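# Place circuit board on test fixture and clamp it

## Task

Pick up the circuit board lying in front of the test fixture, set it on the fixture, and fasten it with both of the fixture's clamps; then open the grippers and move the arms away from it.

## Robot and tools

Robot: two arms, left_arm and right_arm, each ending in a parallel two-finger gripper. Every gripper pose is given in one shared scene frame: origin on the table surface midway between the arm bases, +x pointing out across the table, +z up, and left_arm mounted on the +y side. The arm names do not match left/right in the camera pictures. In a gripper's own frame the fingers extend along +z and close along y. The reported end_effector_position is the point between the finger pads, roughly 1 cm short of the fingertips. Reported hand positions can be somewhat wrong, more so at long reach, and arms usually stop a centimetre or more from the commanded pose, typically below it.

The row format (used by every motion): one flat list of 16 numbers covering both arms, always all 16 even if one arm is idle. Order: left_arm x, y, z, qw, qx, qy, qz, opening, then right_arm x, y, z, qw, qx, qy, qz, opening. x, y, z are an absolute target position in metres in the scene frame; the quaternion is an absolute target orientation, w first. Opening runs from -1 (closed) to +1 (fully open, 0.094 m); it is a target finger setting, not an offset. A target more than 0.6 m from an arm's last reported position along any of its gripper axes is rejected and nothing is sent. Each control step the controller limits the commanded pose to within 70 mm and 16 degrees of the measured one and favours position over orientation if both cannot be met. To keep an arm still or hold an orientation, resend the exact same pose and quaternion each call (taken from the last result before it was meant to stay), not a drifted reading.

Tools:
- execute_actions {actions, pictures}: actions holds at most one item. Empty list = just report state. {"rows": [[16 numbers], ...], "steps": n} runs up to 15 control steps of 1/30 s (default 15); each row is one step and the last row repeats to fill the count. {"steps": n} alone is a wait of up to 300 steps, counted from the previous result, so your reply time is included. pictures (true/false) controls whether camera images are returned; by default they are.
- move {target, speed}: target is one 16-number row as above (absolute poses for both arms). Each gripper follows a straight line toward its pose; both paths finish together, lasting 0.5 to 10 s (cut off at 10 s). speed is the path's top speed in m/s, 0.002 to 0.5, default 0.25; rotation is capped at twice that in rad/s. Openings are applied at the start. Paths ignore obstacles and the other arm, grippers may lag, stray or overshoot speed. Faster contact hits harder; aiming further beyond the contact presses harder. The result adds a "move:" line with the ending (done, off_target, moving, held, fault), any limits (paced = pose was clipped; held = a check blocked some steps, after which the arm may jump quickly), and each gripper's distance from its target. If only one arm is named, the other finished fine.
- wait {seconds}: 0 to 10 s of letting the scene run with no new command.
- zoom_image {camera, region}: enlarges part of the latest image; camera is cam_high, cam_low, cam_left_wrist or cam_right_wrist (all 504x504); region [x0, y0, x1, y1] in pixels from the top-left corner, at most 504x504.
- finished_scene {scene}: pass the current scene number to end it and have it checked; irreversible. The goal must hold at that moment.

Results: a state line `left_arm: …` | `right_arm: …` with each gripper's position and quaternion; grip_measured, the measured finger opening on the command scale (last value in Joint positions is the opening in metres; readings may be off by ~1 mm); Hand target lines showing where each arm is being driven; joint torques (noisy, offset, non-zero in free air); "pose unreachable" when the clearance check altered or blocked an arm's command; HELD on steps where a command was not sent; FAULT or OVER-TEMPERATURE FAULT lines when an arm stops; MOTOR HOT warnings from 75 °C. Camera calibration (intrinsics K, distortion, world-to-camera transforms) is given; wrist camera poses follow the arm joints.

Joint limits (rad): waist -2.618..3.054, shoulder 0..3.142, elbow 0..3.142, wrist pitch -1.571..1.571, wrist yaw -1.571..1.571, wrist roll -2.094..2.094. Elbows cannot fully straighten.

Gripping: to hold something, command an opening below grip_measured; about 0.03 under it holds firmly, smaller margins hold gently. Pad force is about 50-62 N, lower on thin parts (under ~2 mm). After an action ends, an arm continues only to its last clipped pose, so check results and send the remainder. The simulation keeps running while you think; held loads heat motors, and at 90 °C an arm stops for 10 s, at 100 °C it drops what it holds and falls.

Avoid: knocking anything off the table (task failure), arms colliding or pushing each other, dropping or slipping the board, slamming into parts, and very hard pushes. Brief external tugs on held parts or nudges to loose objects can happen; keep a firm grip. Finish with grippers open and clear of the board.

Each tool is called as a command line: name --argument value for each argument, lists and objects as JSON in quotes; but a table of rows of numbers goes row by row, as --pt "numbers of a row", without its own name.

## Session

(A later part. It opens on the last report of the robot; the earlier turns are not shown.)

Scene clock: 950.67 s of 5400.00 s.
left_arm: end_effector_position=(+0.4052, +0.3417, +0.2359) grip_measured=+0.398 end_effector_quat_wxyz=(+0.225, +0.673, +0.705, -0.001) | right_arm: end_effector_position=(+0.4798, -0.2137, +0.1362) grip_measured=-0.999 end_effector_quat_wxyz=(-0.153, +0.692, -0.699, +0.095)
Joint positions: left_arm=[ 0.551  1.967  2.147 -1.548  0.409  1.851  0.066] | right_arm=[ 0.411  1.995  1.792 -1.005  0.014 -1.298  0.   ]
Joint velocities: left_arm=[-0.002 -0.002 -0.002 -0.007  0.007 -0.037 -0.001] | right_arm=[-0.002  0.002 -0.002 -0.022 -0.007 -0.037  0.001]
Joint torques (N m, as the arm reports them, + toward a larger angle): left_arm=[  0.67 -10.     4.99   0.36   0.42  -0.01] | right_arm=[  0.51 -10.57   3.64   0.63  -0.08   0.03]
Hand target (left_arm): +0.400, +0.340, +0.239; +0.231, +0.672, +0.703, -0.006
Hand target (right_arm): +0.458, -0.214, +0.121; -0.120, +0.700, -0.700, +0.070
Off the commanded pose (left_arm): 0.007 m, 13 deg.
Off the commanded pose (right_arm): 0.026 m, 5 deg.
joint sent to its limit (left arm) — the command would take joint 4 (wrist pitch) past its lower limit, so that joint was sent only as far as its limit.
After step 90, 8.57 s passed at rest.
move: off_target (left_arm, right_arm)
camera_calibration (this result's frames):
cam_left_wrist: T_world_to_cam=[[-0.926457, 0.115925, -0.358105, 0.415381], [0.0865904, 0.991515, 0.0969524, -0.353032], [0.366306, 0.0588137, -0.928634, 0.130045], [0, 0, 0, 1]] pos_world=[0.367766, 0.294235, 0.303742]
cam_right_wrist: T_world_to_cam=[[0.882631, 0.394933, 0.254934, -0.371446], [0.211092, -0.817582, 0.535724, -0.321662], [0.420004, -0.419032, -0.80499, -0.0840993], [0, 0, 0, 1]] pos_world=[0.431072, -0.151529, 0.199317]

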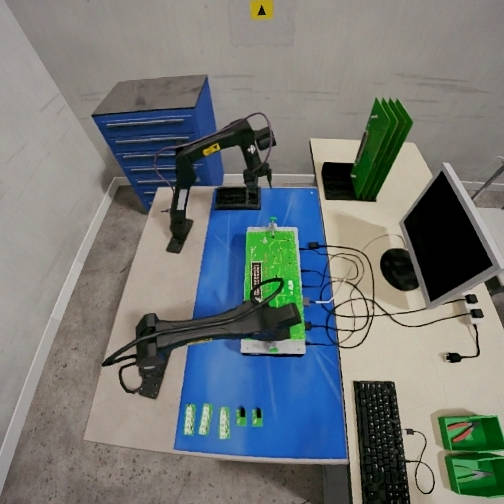

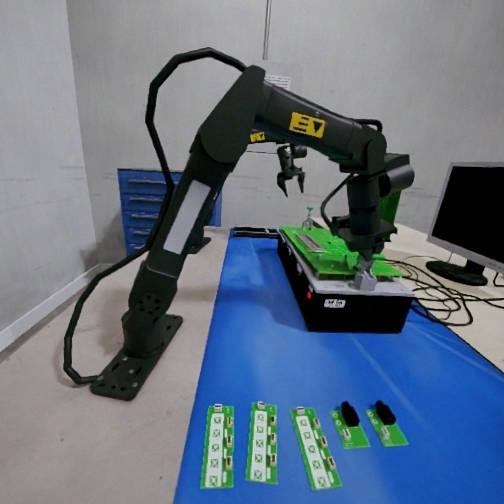

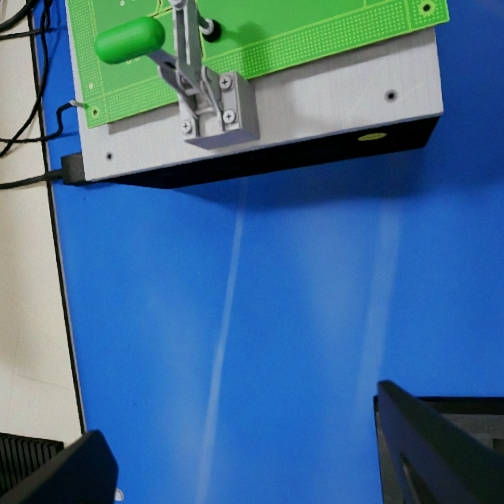

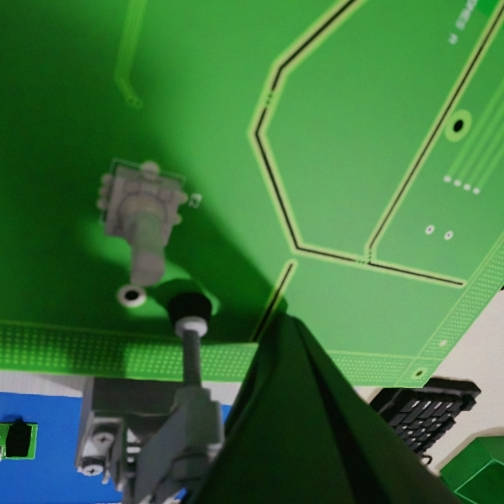

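move --target '[0.40,0.34,0.24,0.17,0.686,0.686,-0.1,0.4,0.46,-0.25,0.25,-0.12,0.70,-0.70,0.07,-0.5]'

move --target '[0.40,0.34,0.24,0.17,0.686,0.686,-0.1,0.4,0.455,-0.37,0.19,0.53,-0.46,0.63,0.33,-0.5]' --speed 0.15

move --target '[0.40,0.34,0.24,0.17,0.686,0.686,-0.1,0.4,0.453,-0.30,0.155,0.53,-0.46,0.63,0.33,-0.5]' --speed 0.06

Scene clock: 961.47 s of 5400.00 s.
left_arm: end_effector_position=(+0.4052, +0.3417, +0.2359) grip_measured=+0.398 end_effector_quat_wxyz=(+0.225, +0.673, +0.705, -0.001) | right_arm: end_effector_position=(+0.4626, -0.2502, +0.2482) grip_measured=-0.502 end_effector_quat_wxyz=(-0.141, +0.695, -0.699, +0.092)
Joint positions: left_arm=[ 0.551  1.967  2.147 -1.548  0.409  1.851  0.066] | right_arm=[ 0.335  2.071  2.384 -1.545 -0.004 -1.376  0.023]
Joint velocities: left_arm=[-0.002 -0.012 -0.017 -0.051  0.051  0.007 -0.002] | right_arm=[-0.007 -0.012  0.002 -0.022  0.022 -0.037 -0.001]
Joint torques (N m, as the arm reports them, + toward a larger angle): left_arm=[ 0.6  -9.79  4.92  0.44  0.42  0.01] | right_arm=[-0.34 -9.27  7.5   0.88 -0.17  0.  ]
Hand target (left_arm): +0.400, +0.340, +0.239; +0.231, +0.672, +0.703, -0.006
Hand target (right_arm): +0.461, -0.250, +0.250; -0.142, +0.697, -0.697, +0.086
Off the commanded pose (left_arm): 0.007 m, 13 deg.
Off the commanded pose (right_arm): 0.003 m, 4 deg.
joint sent to its limit (left arm) — the command would take joint 4 (wrist pitch) past its lower limit, so that joint was sent only as far as its limit.
joint sent to its limit (right arm) — the command would take joint 4 (wrist pitch) past its lower limit, so that joint was sent only as far as its limit.
After step 90, 6.57 s passed at rest.
move: off_target (left_arm, right_arm)
camera_calibration (this result's frames):
cam_left_wrist: T_world_to_cam=[[-0.926457, 0.115925, -0.358105, 0.415381], [0.0865904, 0.991515, 0.0969524, -0.353032], [0.366306, 0.0588137, -0.928634, 0.130045], [0, 0, 0, 1]] pos_world=[0.367766, 0.294235, 0.303742]
cam_right_wrist: T_world_to_cam=[[0.886799, 0.400907, 0.229917, -0.364668], [0.22496, -0.809024, 0.543022, -0.413962], [0.403709, -0.429829, -0.80763, 0.00343026], [0, 0, 0, 1]] pos_world=[0.415127, -0.187233, 0.311404]

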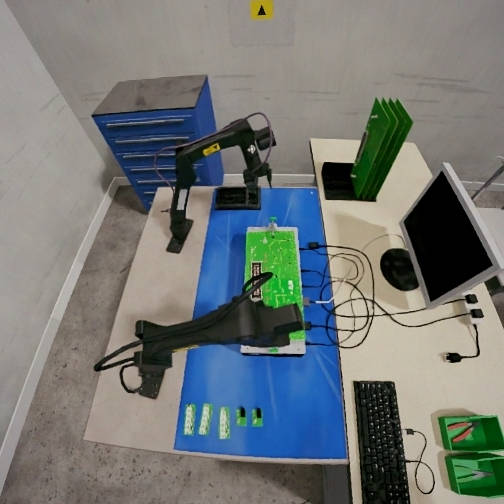

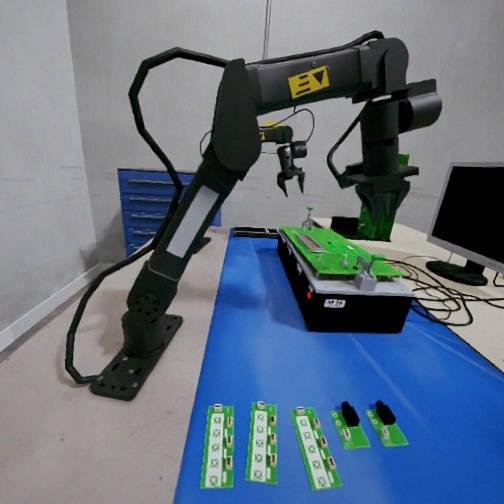

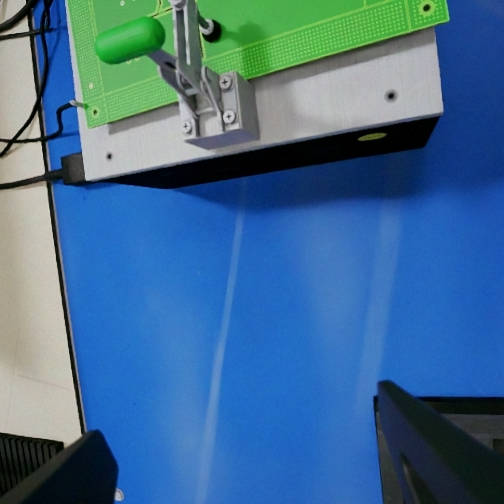

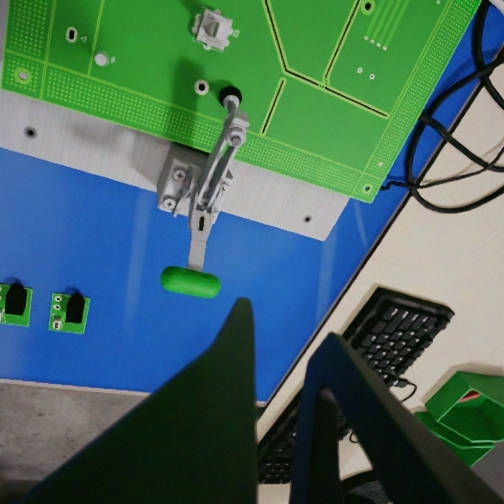

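Scene clock: 966.13 s of 5400.00 s.
left_arm: end_effector_position=(+0.4052, +0.3417, +0.2359) grip_measured=+0.398 end_effector_quat_wxyz=(+0.225, +0.673, +0.705, -0.001) | right_arm: end_effector_position=(+0.4515, -0.3674, +0.1884) grip_measured=-0.502 end_effector_quat_wxyz=(+0.520, -0.468, +0.642, +0.313)
Joint positions: left_arm=[ 0.551  1.967  2.147 -1.548  0.409  1.851  0.066] | right_arm=[-0.346  2.212  1.858 -1.549 -1.289 -2.004  0.023]
Joint velocities: left_arm=[-0.007 -0.012  0.007 -0.022 -0.037 -0.081  0.   ] | right_arm=[ 0.007 -0.007 -0.002 -0.037 -0.051 -0.037  0.001]
Joint torques (N m, as the arm reports them, + toward a larger angle): left_arm=[ 0.68 -9.73  4.99  0.39  0.43  0.04] | right_arm=[ -0.47 -10.35   4.75  -0.17  -0.76  -0.07]
Hand target (left_arm): +0.400, +0.340, +0.239; +0.231, +0.672, +0.704, -0.006
Hand target (right_arm): +0.450, -0.368, +0.187; +0.526, -0.453, +0.643, +0.324
Off the commanded pose (left_arm): 0.007 m, 13 deg.
Off the commanded pose (right_arm): 0.005 m, 3 deg.
joint sent to its limit (left arm) — the command would take joint 4 (wrist pitch) past its lower limit, so that joint was sent only as far as its limit.
joint sent to its limit (right arm) — the command would take joint 4 (wrist pitch) past its lower limit, so that joint was sent only as far as its limit.
move: off_target (left_arm, right_arm)
camera_calibration (this result's frames):
cam_left_wrist: T_world_to_cam=[[-0.926457, 0.115925, -0.358105, 0.415381], [0.0865904, 0.991515, 0.0969524, -0.353032], [0.366306, 0.0588137, -0.928634, 0.130045], [0, 0, 0, 1]] pos_world=[0.367766, 0.294235, 0.303742]
cam_right_wrist: T_world_to_cam=[[0.885535, -0.130239, 0.445944, -0.529372], [0.173483, -0.79776, -0.57748, -0.235266], [0.430967, 0.588742, -0.683849, 0.247809], [0, 0, 0, 1]] pos_world=[0.402794, -0.402526, 0.269673]

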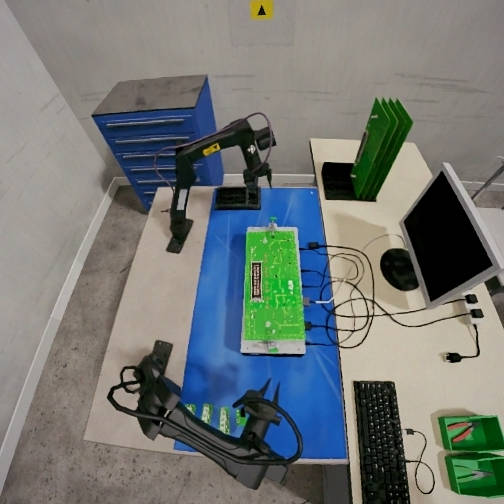

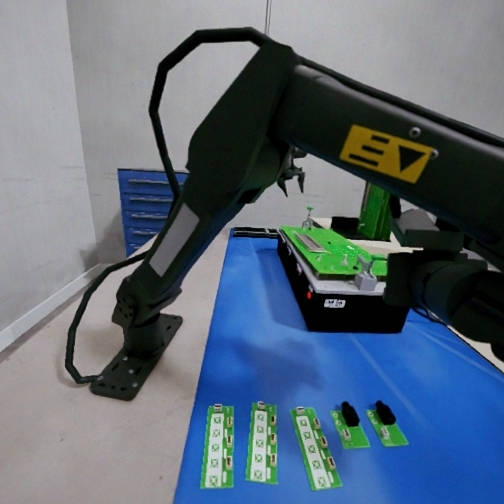

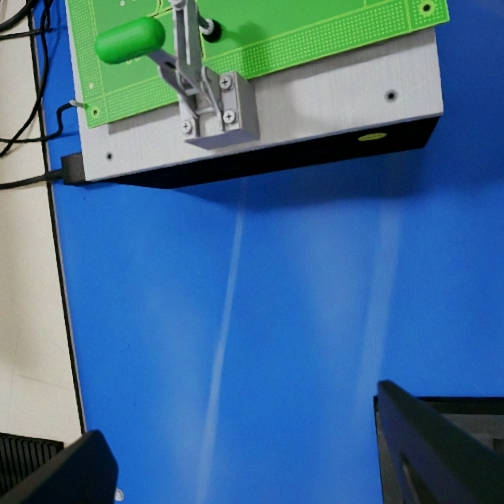

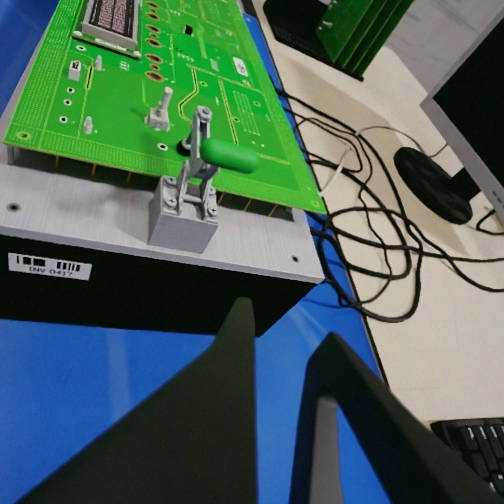

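Scene clock: 968.67 s of 5400.00 s.
left_arm: end_effector_position=(+0.4052, +0.3417, +0.2359) grip_measured=+0.398 end_effector_quat_wxyz=(+0.225, +0.673, +0.705, -0.001) | right_arm: end_effector_position=(+0.4596, -0.3063, +0.1476) grip_measured=-0.502 end_effector_quat_wxyz=(+0.526, -0.463, +0.639, +0.319)
Joint positions: left_arm=[ 0.551  1.967  2.147 -1.548  0.409  1.851  0.066] | right_arm=[-0.199  2.041  1.419 -0.74  -1.319 -1.438  0.023]
Joint velocities: left_arm=[-0.017 -0.002 -0.012 -0.051 -0.007 -0.007  0.001] | right_arm=[ 0.032  0.002 -0.032  0.037  0.007  0.081  0.001]
Joint torques (N m, as the arm reports them, + toward a larger angle): left_arm=[ 0.74 -9.95  5.    0.44  0.47  0.07] | right_arm=[  0.05 -11.79   4.53   0.77  -0.8    0.08]
Hand target (left_arm): +0.400, +0.340, +0.239; +0.231, +0.672, +0.703, -0.006
Hand target (right_arm): +0.455, -0.300, +0.155; +0.531, -0.460, +0.632, +0.328
Off the commanded pose (left_arm): 0.007 m, 13 deg.
Off the commanded pose (right_arm): 0.012 m, 2 deg.
joint sent to its limit (left arm) — the command would take joint 4 (wrist pitch) past its lower limit, so that joint was sent only as far as its limit.
move: off_target (left_arm, right_arm)
camera_calibration (this result's frames):
cam_left_wrist: T_world_to_cam=[[-0.926457, 0.115925, -0.358105, 0.415381], [0.0865904, 0.991515, 0.0969524, -0.353032], [0.366306, 0.0588137, -0.928634, 0.130045], [0, 0, 0, 1]] pos_world=[0.367766, 0.294235, 0.303742]
cam_right_wrist: T_world_to_cam=[[0.884552, -0.141252, 0.444539, -0.513084], [0.172737, -0.786084, -0.593493, -0.205238], [0.433277, 0.601764, -0.670933, 0.181449], [0, 0, 0, 1]] pos_world=[0.410684, -0.342997, 0.228019]

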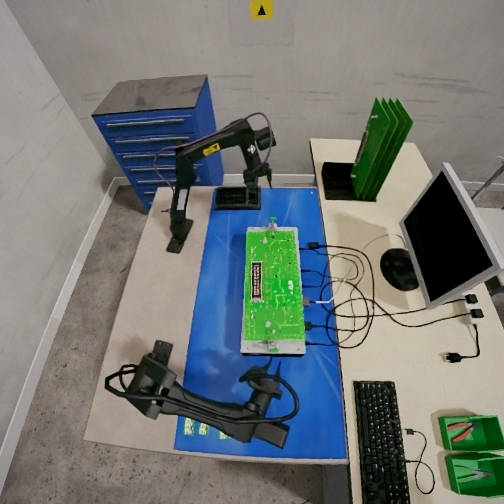

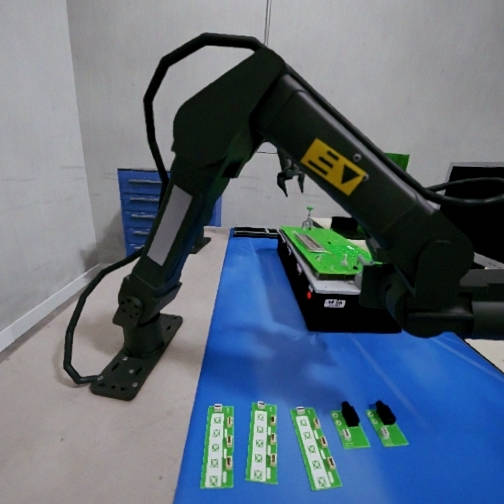

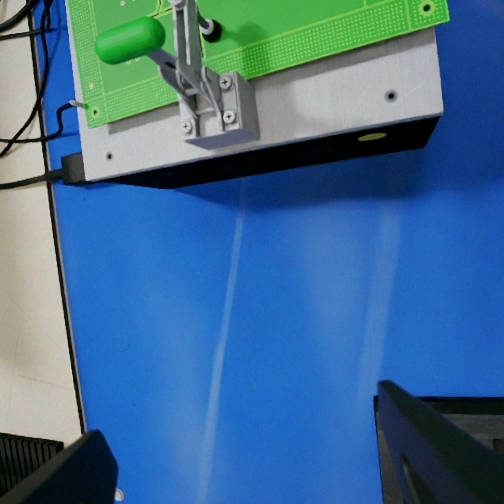

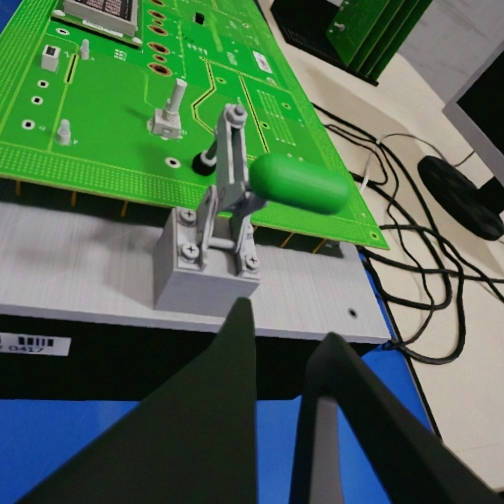

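move --target '[0.40,0.34,0.24,0.17,0.686,0.686,-0.1,0.4,0.455,-0.268,0.163,0.53,-0.46,0.63,0.33,-0.5]' --speed 0.04

Scene clock: 974.87 s of 5400.00 s.
left_arm: end_effector_position=(+0.4052, +0.3417, +0.2359) grip_measured=+0.398 end_effector_quat_wxyz=(+0.225, +0.673, +0.705, -0.001) | right_arm: end_effector_position=(+0.4630, -0.2763, +0.1579) grip_measured=-0.502 end_effector_quat_wxyz=(+0.532, -0.458, +0.635, +0.321)
Joint positions: left_arm=[ 0.551  1.967  2.147 -1.548  0.409  1.851  0.066] | right_arm=[-0.124  1.948  1.28  -0.387 -1.307 -1.121  0.023]
Joint velocities: left_arm=[-0.022 -0.002  0.007 -0.007 -0.037 -0.037  0.   ] | right_arm=[-0.002  0.002 -0.007  0.095 -0.007  0.022 -0.002]
Joint torques (N m, as the arm reports them, + toward a larger angle): left_arm=[ 0.7  -9.89  5.08  0.4   0.46  0.03] | right_arm=[  0.83 -11.51   4.77   1.08  -0.59   0.13]
Hand target (left_arm): +0.400, +0.340, +0.239; +0.231, +0.672, +0.703, -0.006
Hand target (right_arm): +0.457, -0.268, +0.163; +0.531, -0.459, +0.631, +0.329
Off the commanded pose (left_arm): 0.007 m, 13 deg.
Off the commanded pose (right_arm): 0.013 m, 1 deg.
joint sent to its limit (left arm) — the command would take joint 4 (wrist pitch) past its lower limit, so that joint was sent only as far as its limit.
After step 90, 0.07 s passed at rest.
move: off_target (left_arm, right_arm)
camera_calibration (this result's frames):
cam_left_wrist: T_world_to_cam=[[-0.926457, 0.115925, -0.358105, 0.415381], [0.0865904, 0.991515, 0.0969524, -0.353032], [0.366306, 0.0588137, -0.928634, 0.130045], [0, 0, 0, 1]] pos_world=[0.367766, 0.294235, 0.303742]
cam_right_wrist: T_world_to_cam=[[0.880738, -0.152214, 0.448478, -0.518285], [0.173721, -0.777112, -0.604912, -0.172291], [0.440593, 0.610678, -0.657989, 0.165934], [0, 0, 0, 1]] pos_world=[0.413294, -0.314112, 0.237401]

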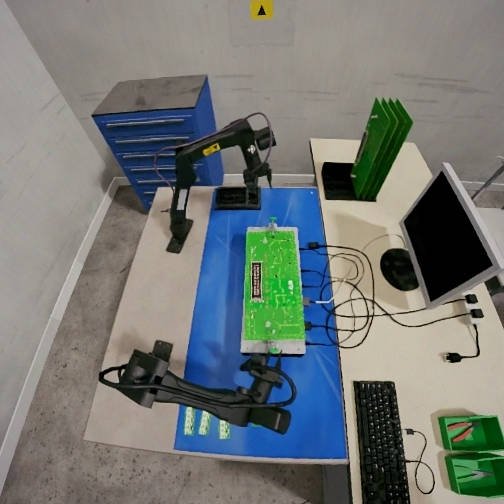

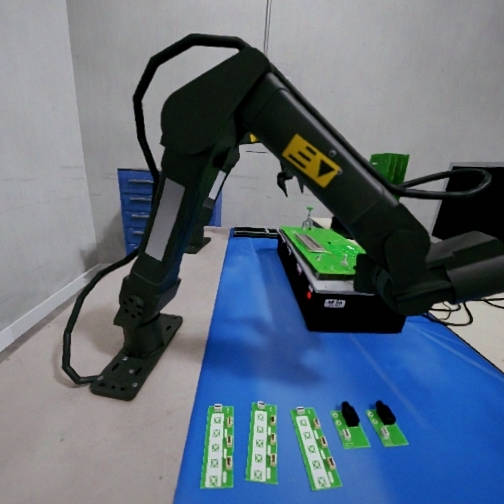

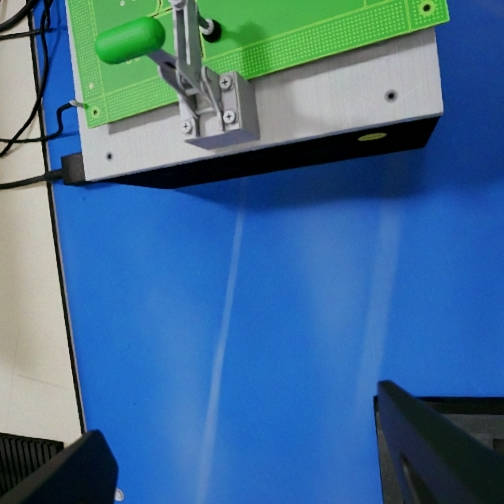

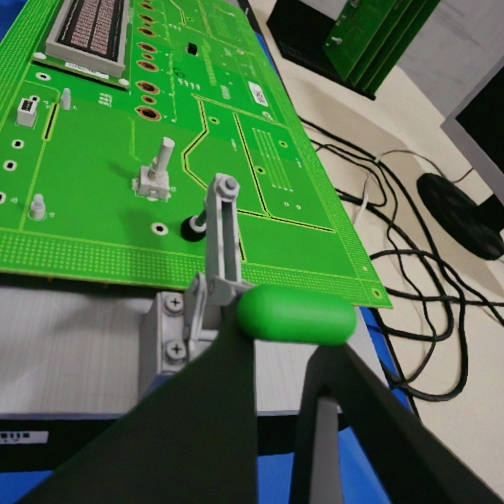

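Both fingers are under the bar. Push forward and up in stages.

move --target '[0.40,0.34,0.24,0.17,0.686,0.686,-0.1,0.4,0.455,-0.205,0.20,0.55,-0.49,0.59,0.33,-0.5]' --speed 0.06

Scene clock: 979.37 s of 5400.00 s.
left_arm: end_effector_position=(+0.4052, +0.3417, +0.2359) grip_measured=+0.398 end_effector_quat_wxyz=(+0.225, +0.673, +0.705, -0.001) | right_arm: end_effector_position=(+0.4655, -0.2706, +0.1555) grip_measured=-0.501 end_effector_quat_wxyz=(+0.522, -0.428, +0.676, +0.296)
Joint positions: left_arm=[ 0.551  1.967  2.147 -1.548  0.409  1.851  0.066] | right_arm=[-0.094  1.865  1.163 -0.16  -1.194 -0.876  0.023]
Joint velocities: left_arm=[-0.002 -0.002 -0.007  0.037 -0.022 -0.007  0.   ] | right_arm=[-0.012 -0.002 -0.007  0.051 -0.125  0.007 -0.001]
Joint torques (N m, as the arm reports them, + toward a larger angle): left_arm=[  0.59 -10.07   4.94   0.48   0.42   0.04] | right_arm=[  7.69 -12.9    7.68   2.12  -1.47   0.24]
Hand target (left_arm): +0.400, +0.340, +0.239; +0.231, +0.672, +0.703, -0.006
Hand target (right_arm): +0.450, -0.211, +0.198; +0.546, -0.492, +0.590, +0.333
Off the commanded pose (left_arm): 0.007 m, 13 deg.
Off the commanded pose (right_arm): 0.080 m, 13 deg.
joint sent to its limit (left arm) — the command would take joint 4 (wrist pitch) past its lower limit, so that joint was sent only as far as its limit.
move: off_target (left_arm, right_arm)
camera_calibration (this result's frames):
cam_left_wrist: T_world_to_cam=[[-0.926457, 0.115925, -0.358105, 0.415381], [0.0865904, 0.991515, 0.0969524, -0.353032], [0.366306, 0.0588137, -0.928634, 0.130045], [0, 0, 0, 1]] pos_world=[0.367766, 0.294235, 0.303742]
cam_right_wrist: T_world_to_cam=[[0.88479, -0.222364, 0.409514, -0.533411], [0.0663259, -0.809761, -0.582999, -0.132055], [0.461246, 0.542993, -0.701719, 0.138612], [0, 0, 0, 1]] pos_world=[0.416781, -0.30081, 0.238718]

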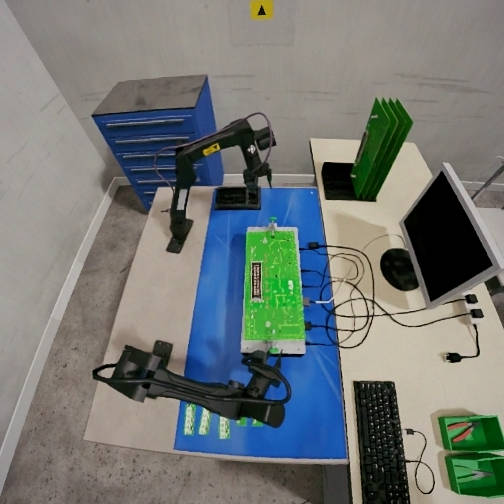

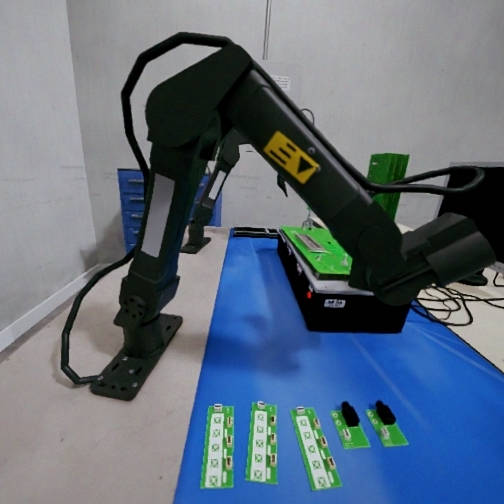

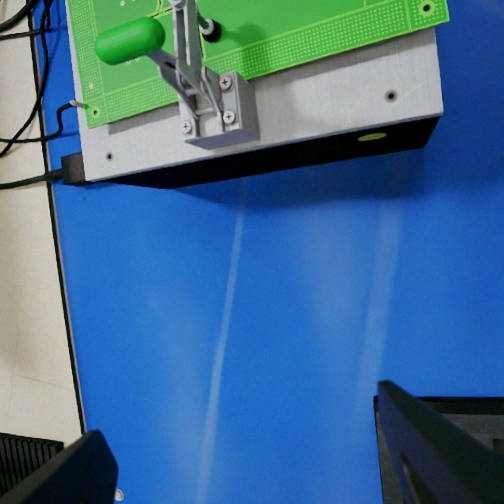

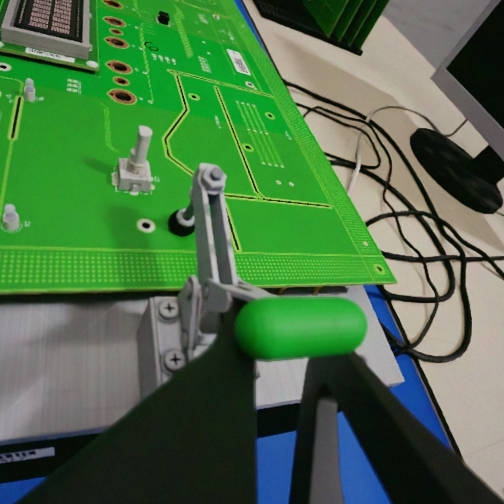

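execute_actions --actions '[{"rows":[[0.40,0.34,0.24,0.17,0.686,0.686,-0.1,0.4,0.46,-0.235,0.23,0.57,-0.52,0.55,0.33,-0.5]],"steps":15}]'

Scene clock: 986.37 s of 5400.00 s.
left_arm: end_effector_position=(+0.4052, +0.3417, +0.2359) grip_measured=+0.398 end_effector_quat_wxyz=(+0.225, +0.673, +0.705, -0.001) | right_arm: end_effector_position=(+0.4645, -0.2743, +0.1566) grip_measured=-0.501 end_effector_quat_wxyz=(+0.500, -0.459, +0.684, +0.267)
Joint positions: left_arm=[ 0.551  1.967  2.147 -1.548  0.409  1.851  0.066] | right_arm=[-0.092  1.865  1.251 -0.383 -1.131 -1.05   0.023]
Joint velocities: left_arm=[-0.007 -0.007  0.007 -0.051 -0.007 -0.007 -0.   ] | right_arm=[ 0.012 -0.012  0.11  -0.227  0.095 -0.154 -0.002]
Joint torques (N m, as the arm reports them, + toward a larger angle): left_arm=[ 0.72 -9.92  4.99  0.41  0.49 -0.01] | right_arm=[  3.2  -12.1   12.45   1.5   -2.73   0.19]
Hand target (left_arm): +0.400, +0.340, +0.239; +0.231, +0.672, +0.703, -0.006
Hand target (right_arm): +0.455, -0.239, +0.225; +0.557, -0.505, +0.581, +0.312
Off the commanded pose (left_arm): 0.007 m, 13 deg.
Off the commanded pose (right_arm): 0.083 m, 20 deg; orientation clipped at the last step of the last action.
joint sent to its limit (left arm) — the command would take joint 4 (wrist pitch) past its lower limit, so that joint was sent only as far as its limit.
Steps of this call (steps 1 to 90: nothing new was sent; then 3.50 s passed at rest; steps 91 to 105: all 15 steps of this action). Readings (end_effector_position):
91: left_arm (+0.4052, +0.3417, +0.2359) | right_arm (+0.4655, -0.2720, +0.1565)
92: left_arm (+0.4052, +0.3417, +0.2359) | right_arm (+0.4654, -0.2722, +0.1569)
94: left_arm (+0.4052, +0.3417, +0.2359) | right_arm (+0.4653, -0.2728, +0.1568)
98: left_arm (+0.4052, +0.3417, +0.2359) | right_arm (+0.4650, -0.2734, +0.1564)
105: the state above
camera_calibration (this result's frames):
cam_left_wrist: T_world_to_cam=[[-0.926457, 0.115925, -0.358105, 0.415381], [0.0865904, 0.991515, 0.0969524, -0.353032], [0.366306, 0.0588137, -0.928634, 0.130045], [0, 0, 0, 1]] pos_world=[0.367766, 0.294235, 0.303742]
cam_right_wrist: T_world_to_cam=[[0.887046, -0.165361, 0.431051, -0.522489], [0.0841181, -0.860141, -0.503073, -0.168966], [0.453953, 0.482508, -0.749075, 0.136065], [0, 0, 0, 1]] pos_world=[0.415918, -0.297386, 0.24214]

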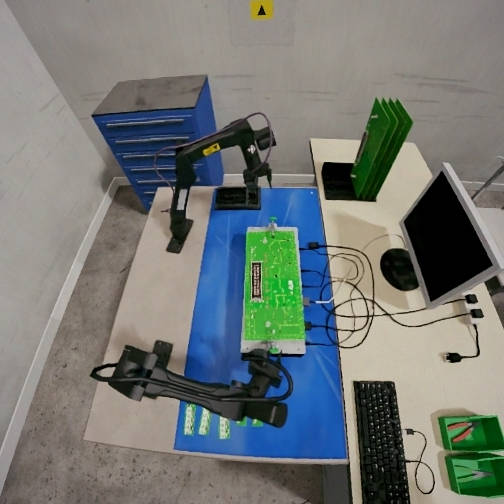

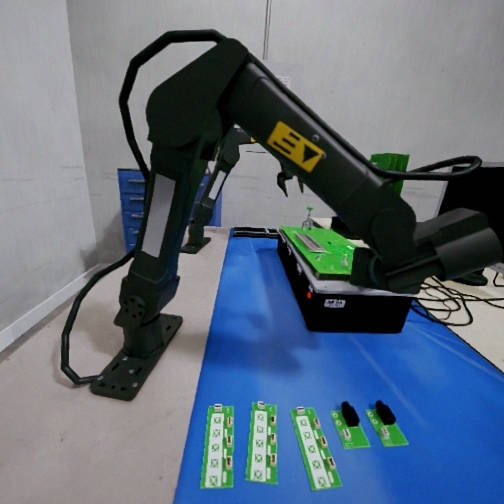

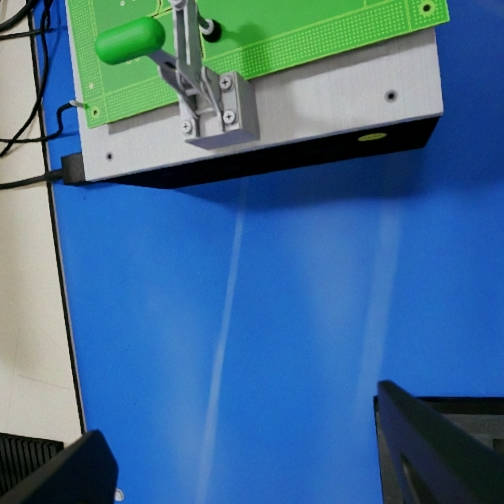

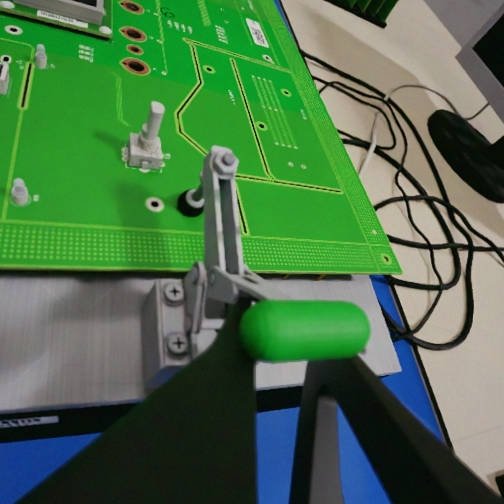

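move --target '[0.40,0.34,0.24,0.17,0.686,0.686,-0.1,0.4,0.455,-0.33,0.16,0.53,-0.46,0.63,0.33,-0.5]' --speed 0.08

move --target '[0.40,0.34,0.24,0.17,0.686,0.686,-0.1,0.4,0.46,-0.30,0.26,-0.12,0.70,-0.70,0.07,-1]' --speed 0.15

zoom_image --camera "cam_low" --region '[270,200,430,310]'

Scene clock: 1007.57 s of 5400.00 s.
left_arm: end_effector_position=(+0.4052, +0.3417, +0.2359) grip_measured=+0.398 end_effector_quat_wxyz=(+0.225, +0.673, +0.705, -0.001) | right_arm: end_effector_position=(+0.4482, -0.3254, +0.1521) grip_measured=-0.501 end_effector_quat_wxyz=(+0.517, -0.466, +0.637, +0.332)
Joint positions: left_arm=[ 0.551  1.967  2.147 -1.548  0.409  1.851  0.066] | right_arm=[-0.256  2.126  1.573 -1.151 -1.32  -1.769  0.023]
Joint velocities: left_arm=[-0.002 -0.012 -0.002 -0.022 -0.022  0.022  0.001] | right_arm=[-0.012  0.027  0.022 -0.081 -0.051 -0.125 -0.   ]
Joint torques (N m, as the arm reports them, + toward a larger angle): left_arm=[ 0.82 -9.87  5.18  0.46  0.47  0.03] | right_arm=[-0.4  -9.38  8.62  0.13 -0.82 -0.03]
Hand target (left_arm): +0.400, +0.340, +0.239; +0.231, +0.672, +0.703, -0.006
Hand target (right_arm): +0.453, -0.329, +0.159; +0.527, -0.463, +0.630, +0.332
Off the commanded pose (left_arm): 0.007 m, 13 deg.
Off the commanded pose (right_arm): 0.011 m, 2 deg.
joint sent to its limit (left arm) — the command would take joint 4 (wrist pitch) past its lower limit, so that joint was sent only as far as its limit.
After step 90, 15.97 s passed at rest.
move: off_target (left_arm, right_arm)
camera_calibration (this result's frames):
cam_left_wrist: T_world_to_cam=[[-0.926457, 0.115925, -0.358105, 0.415381], [0.0865904, 0.991515, 0.0969524, -0.353032], [0.366306, 0.0588137, -0.928634, 0.130045], [0, 0, 0, 1]] pos_world=[0.367766, 0.294235, 0.303742]
cam_right_wrist: T_world_to_cam=[[0.896261, -0.120662, 0.426798, -0.503516], [0.181461, -0.778301, -0.601098, -0.215874], [0.404707, 0.616188, -0.675666, 0.219142], [0, 0, 0, 1]] pos_world=[0.401766, -0.363803, 0.233205]

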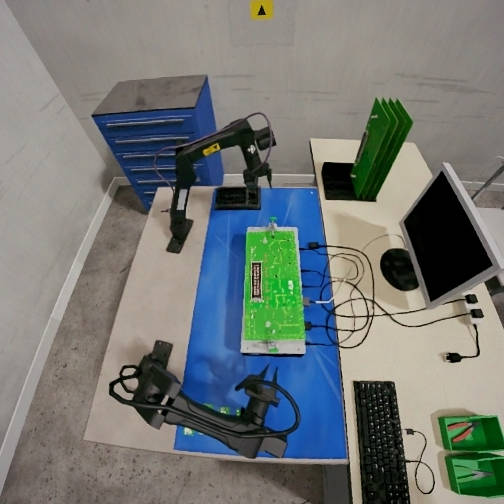

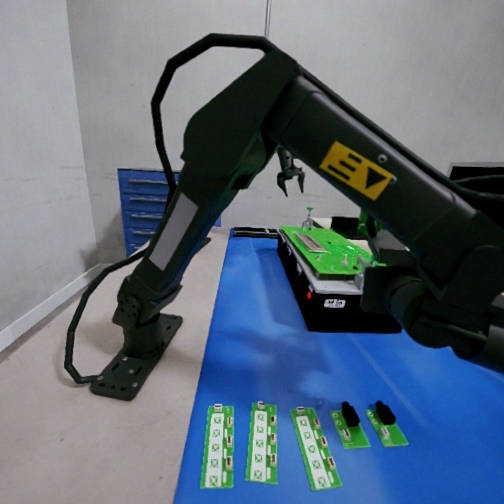

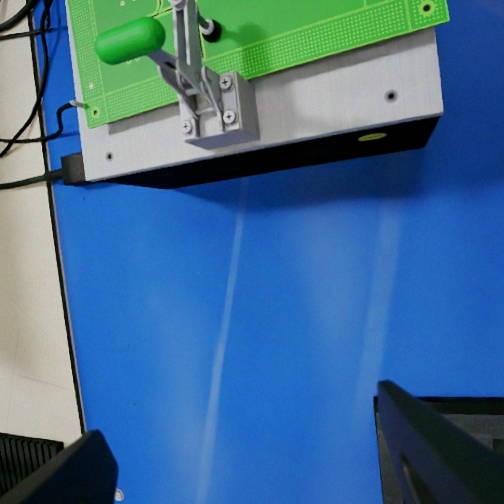

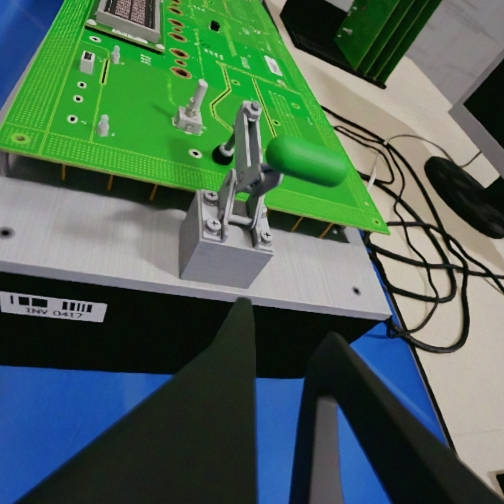

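Scene clock: 1012.20 s of 5400.00 s.
left_arm: end_effector_position=(+0.4052, +0.3417, +0.2360) grip_measured=+0.398 end_effector_quat_wxyz=(+0.225, +0.673, +0.704, -0.001) | right_arm: end_effector_position=(+0.4639, -0.3032, +0.2555) grip_measured=-0.998 end_effector_quat_wxyz=(-0.148, +0.691, -0.701, +0.095)
Joint positions: left_arm=[ 0.551  1.967  2.147 -1.548  0.41   1.851  0.066] | right_arm=[ 0.194  2.042  2.366 -1.546 -0.055 -1.498  0.   ]
Joint velocities: left_arm=[ 0.002 -0.017 -0.002  0.007  0.007 -0.037 -0.001] | right_arm=[ 0.012 -0.002 -0.012  0.007 -0.037 -0.051 -0.001]
Joint torques (N m, as the arm reports them, + toward a larger angle): left_arm=[ 0.92 -9.77  5.11  0.37  0.48  0.01] | right_arm=[ 0.28 -9.33  8.31  0.89  0.04  0.1 ]
Hand target (left_arm): +0.400, +0.340, +0.239; +0.231, +0.672, +0.703, -0.006
Hand target (right_arm): +0.463, -0.302, +0.262; -0.150, +0.689, -0.702, +0.101
Off the commanded pose (left_arm): 0.007 m, 13 deg.
Off the commanded pose (right_arm): 0.007 m, 4 deg.
joint sent to its limit (left arm) — the command would take joint 4 (wrist pitch) past its lower limit, so that joint was sent only as far as its limit.
joint sent to its limit (right arm) — the command would take joint 4 (wrist pitch) past its lower limit, so that joint was sent only as far as its limit.
move: off_target (left_arm, right_arm)
camera_calibration (this result's frames):
cam_left_wrist: T_world_to_cam=[[-0.9264, 0.115871, -0.35827, 0.415448], [0.0866534, 0.991542, 0.0966184, -0.352932], [0.366436, 0.0584619, -0.928605, 0.130128], [0, 0, 0, 1]] pos_world=[0.36777, 0.294201, 0.30378]
cam_right_wrist: T_world_to_cam=[[0.886811, 0.391522, 0.245513, -0.353045], [0.210798, -0.815479, 0.539034, -0.455441], [0.411254, -0.426268, -0.805708, -0.0168244], [0, 0, 0, 1]] pos_world=[0.416009, -0.24035, 0.31862]

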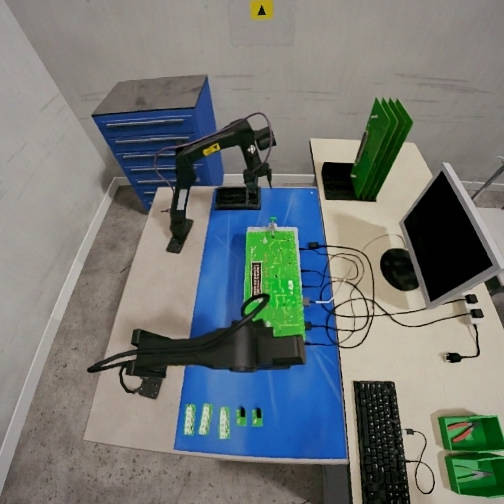

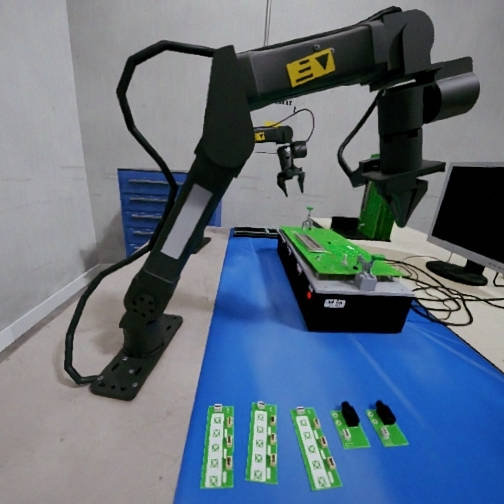

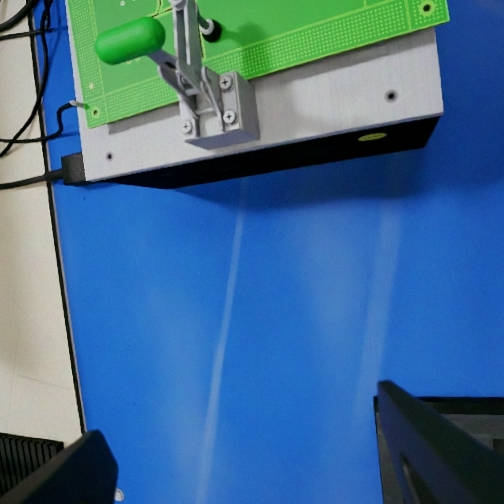

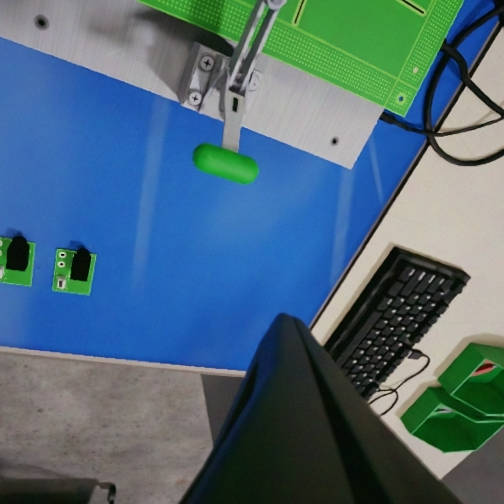

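Region (270, 200, 430, 310) of cam_low's 504x504 image, scaled by 3.150, with more detail than that image has; it fills the top 346 rows of this view, and the rest is white.

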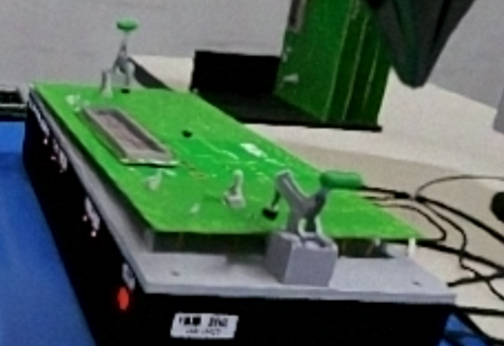

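zoom_image --camera "cam_high" --region '[230,210,320,360]'

zoom_image --camera "cam_low" --region '[370,250,420,290]'

Region (230, 210, 320, 360) of cam_high's 504x504 image, scaled by 3.360, with more detail than that image has; it fills the left 302 columns of this view, and the rest is white.

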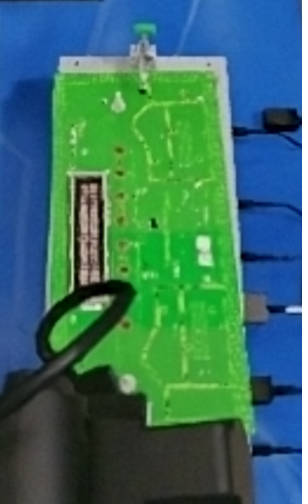

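Region (370, 250, 420, 290) of cam_low's 504x504 image, scaled by 10.080, with more detail than that image has; it fills the top 403 rows of this view, and the rest is white.

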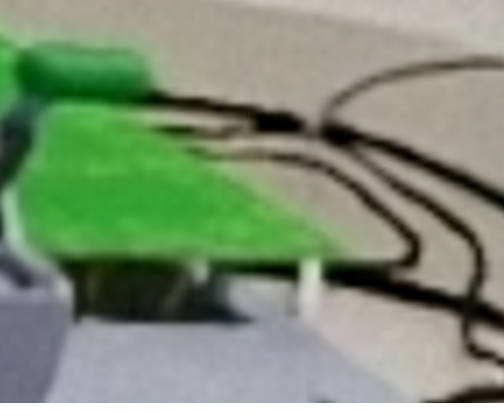

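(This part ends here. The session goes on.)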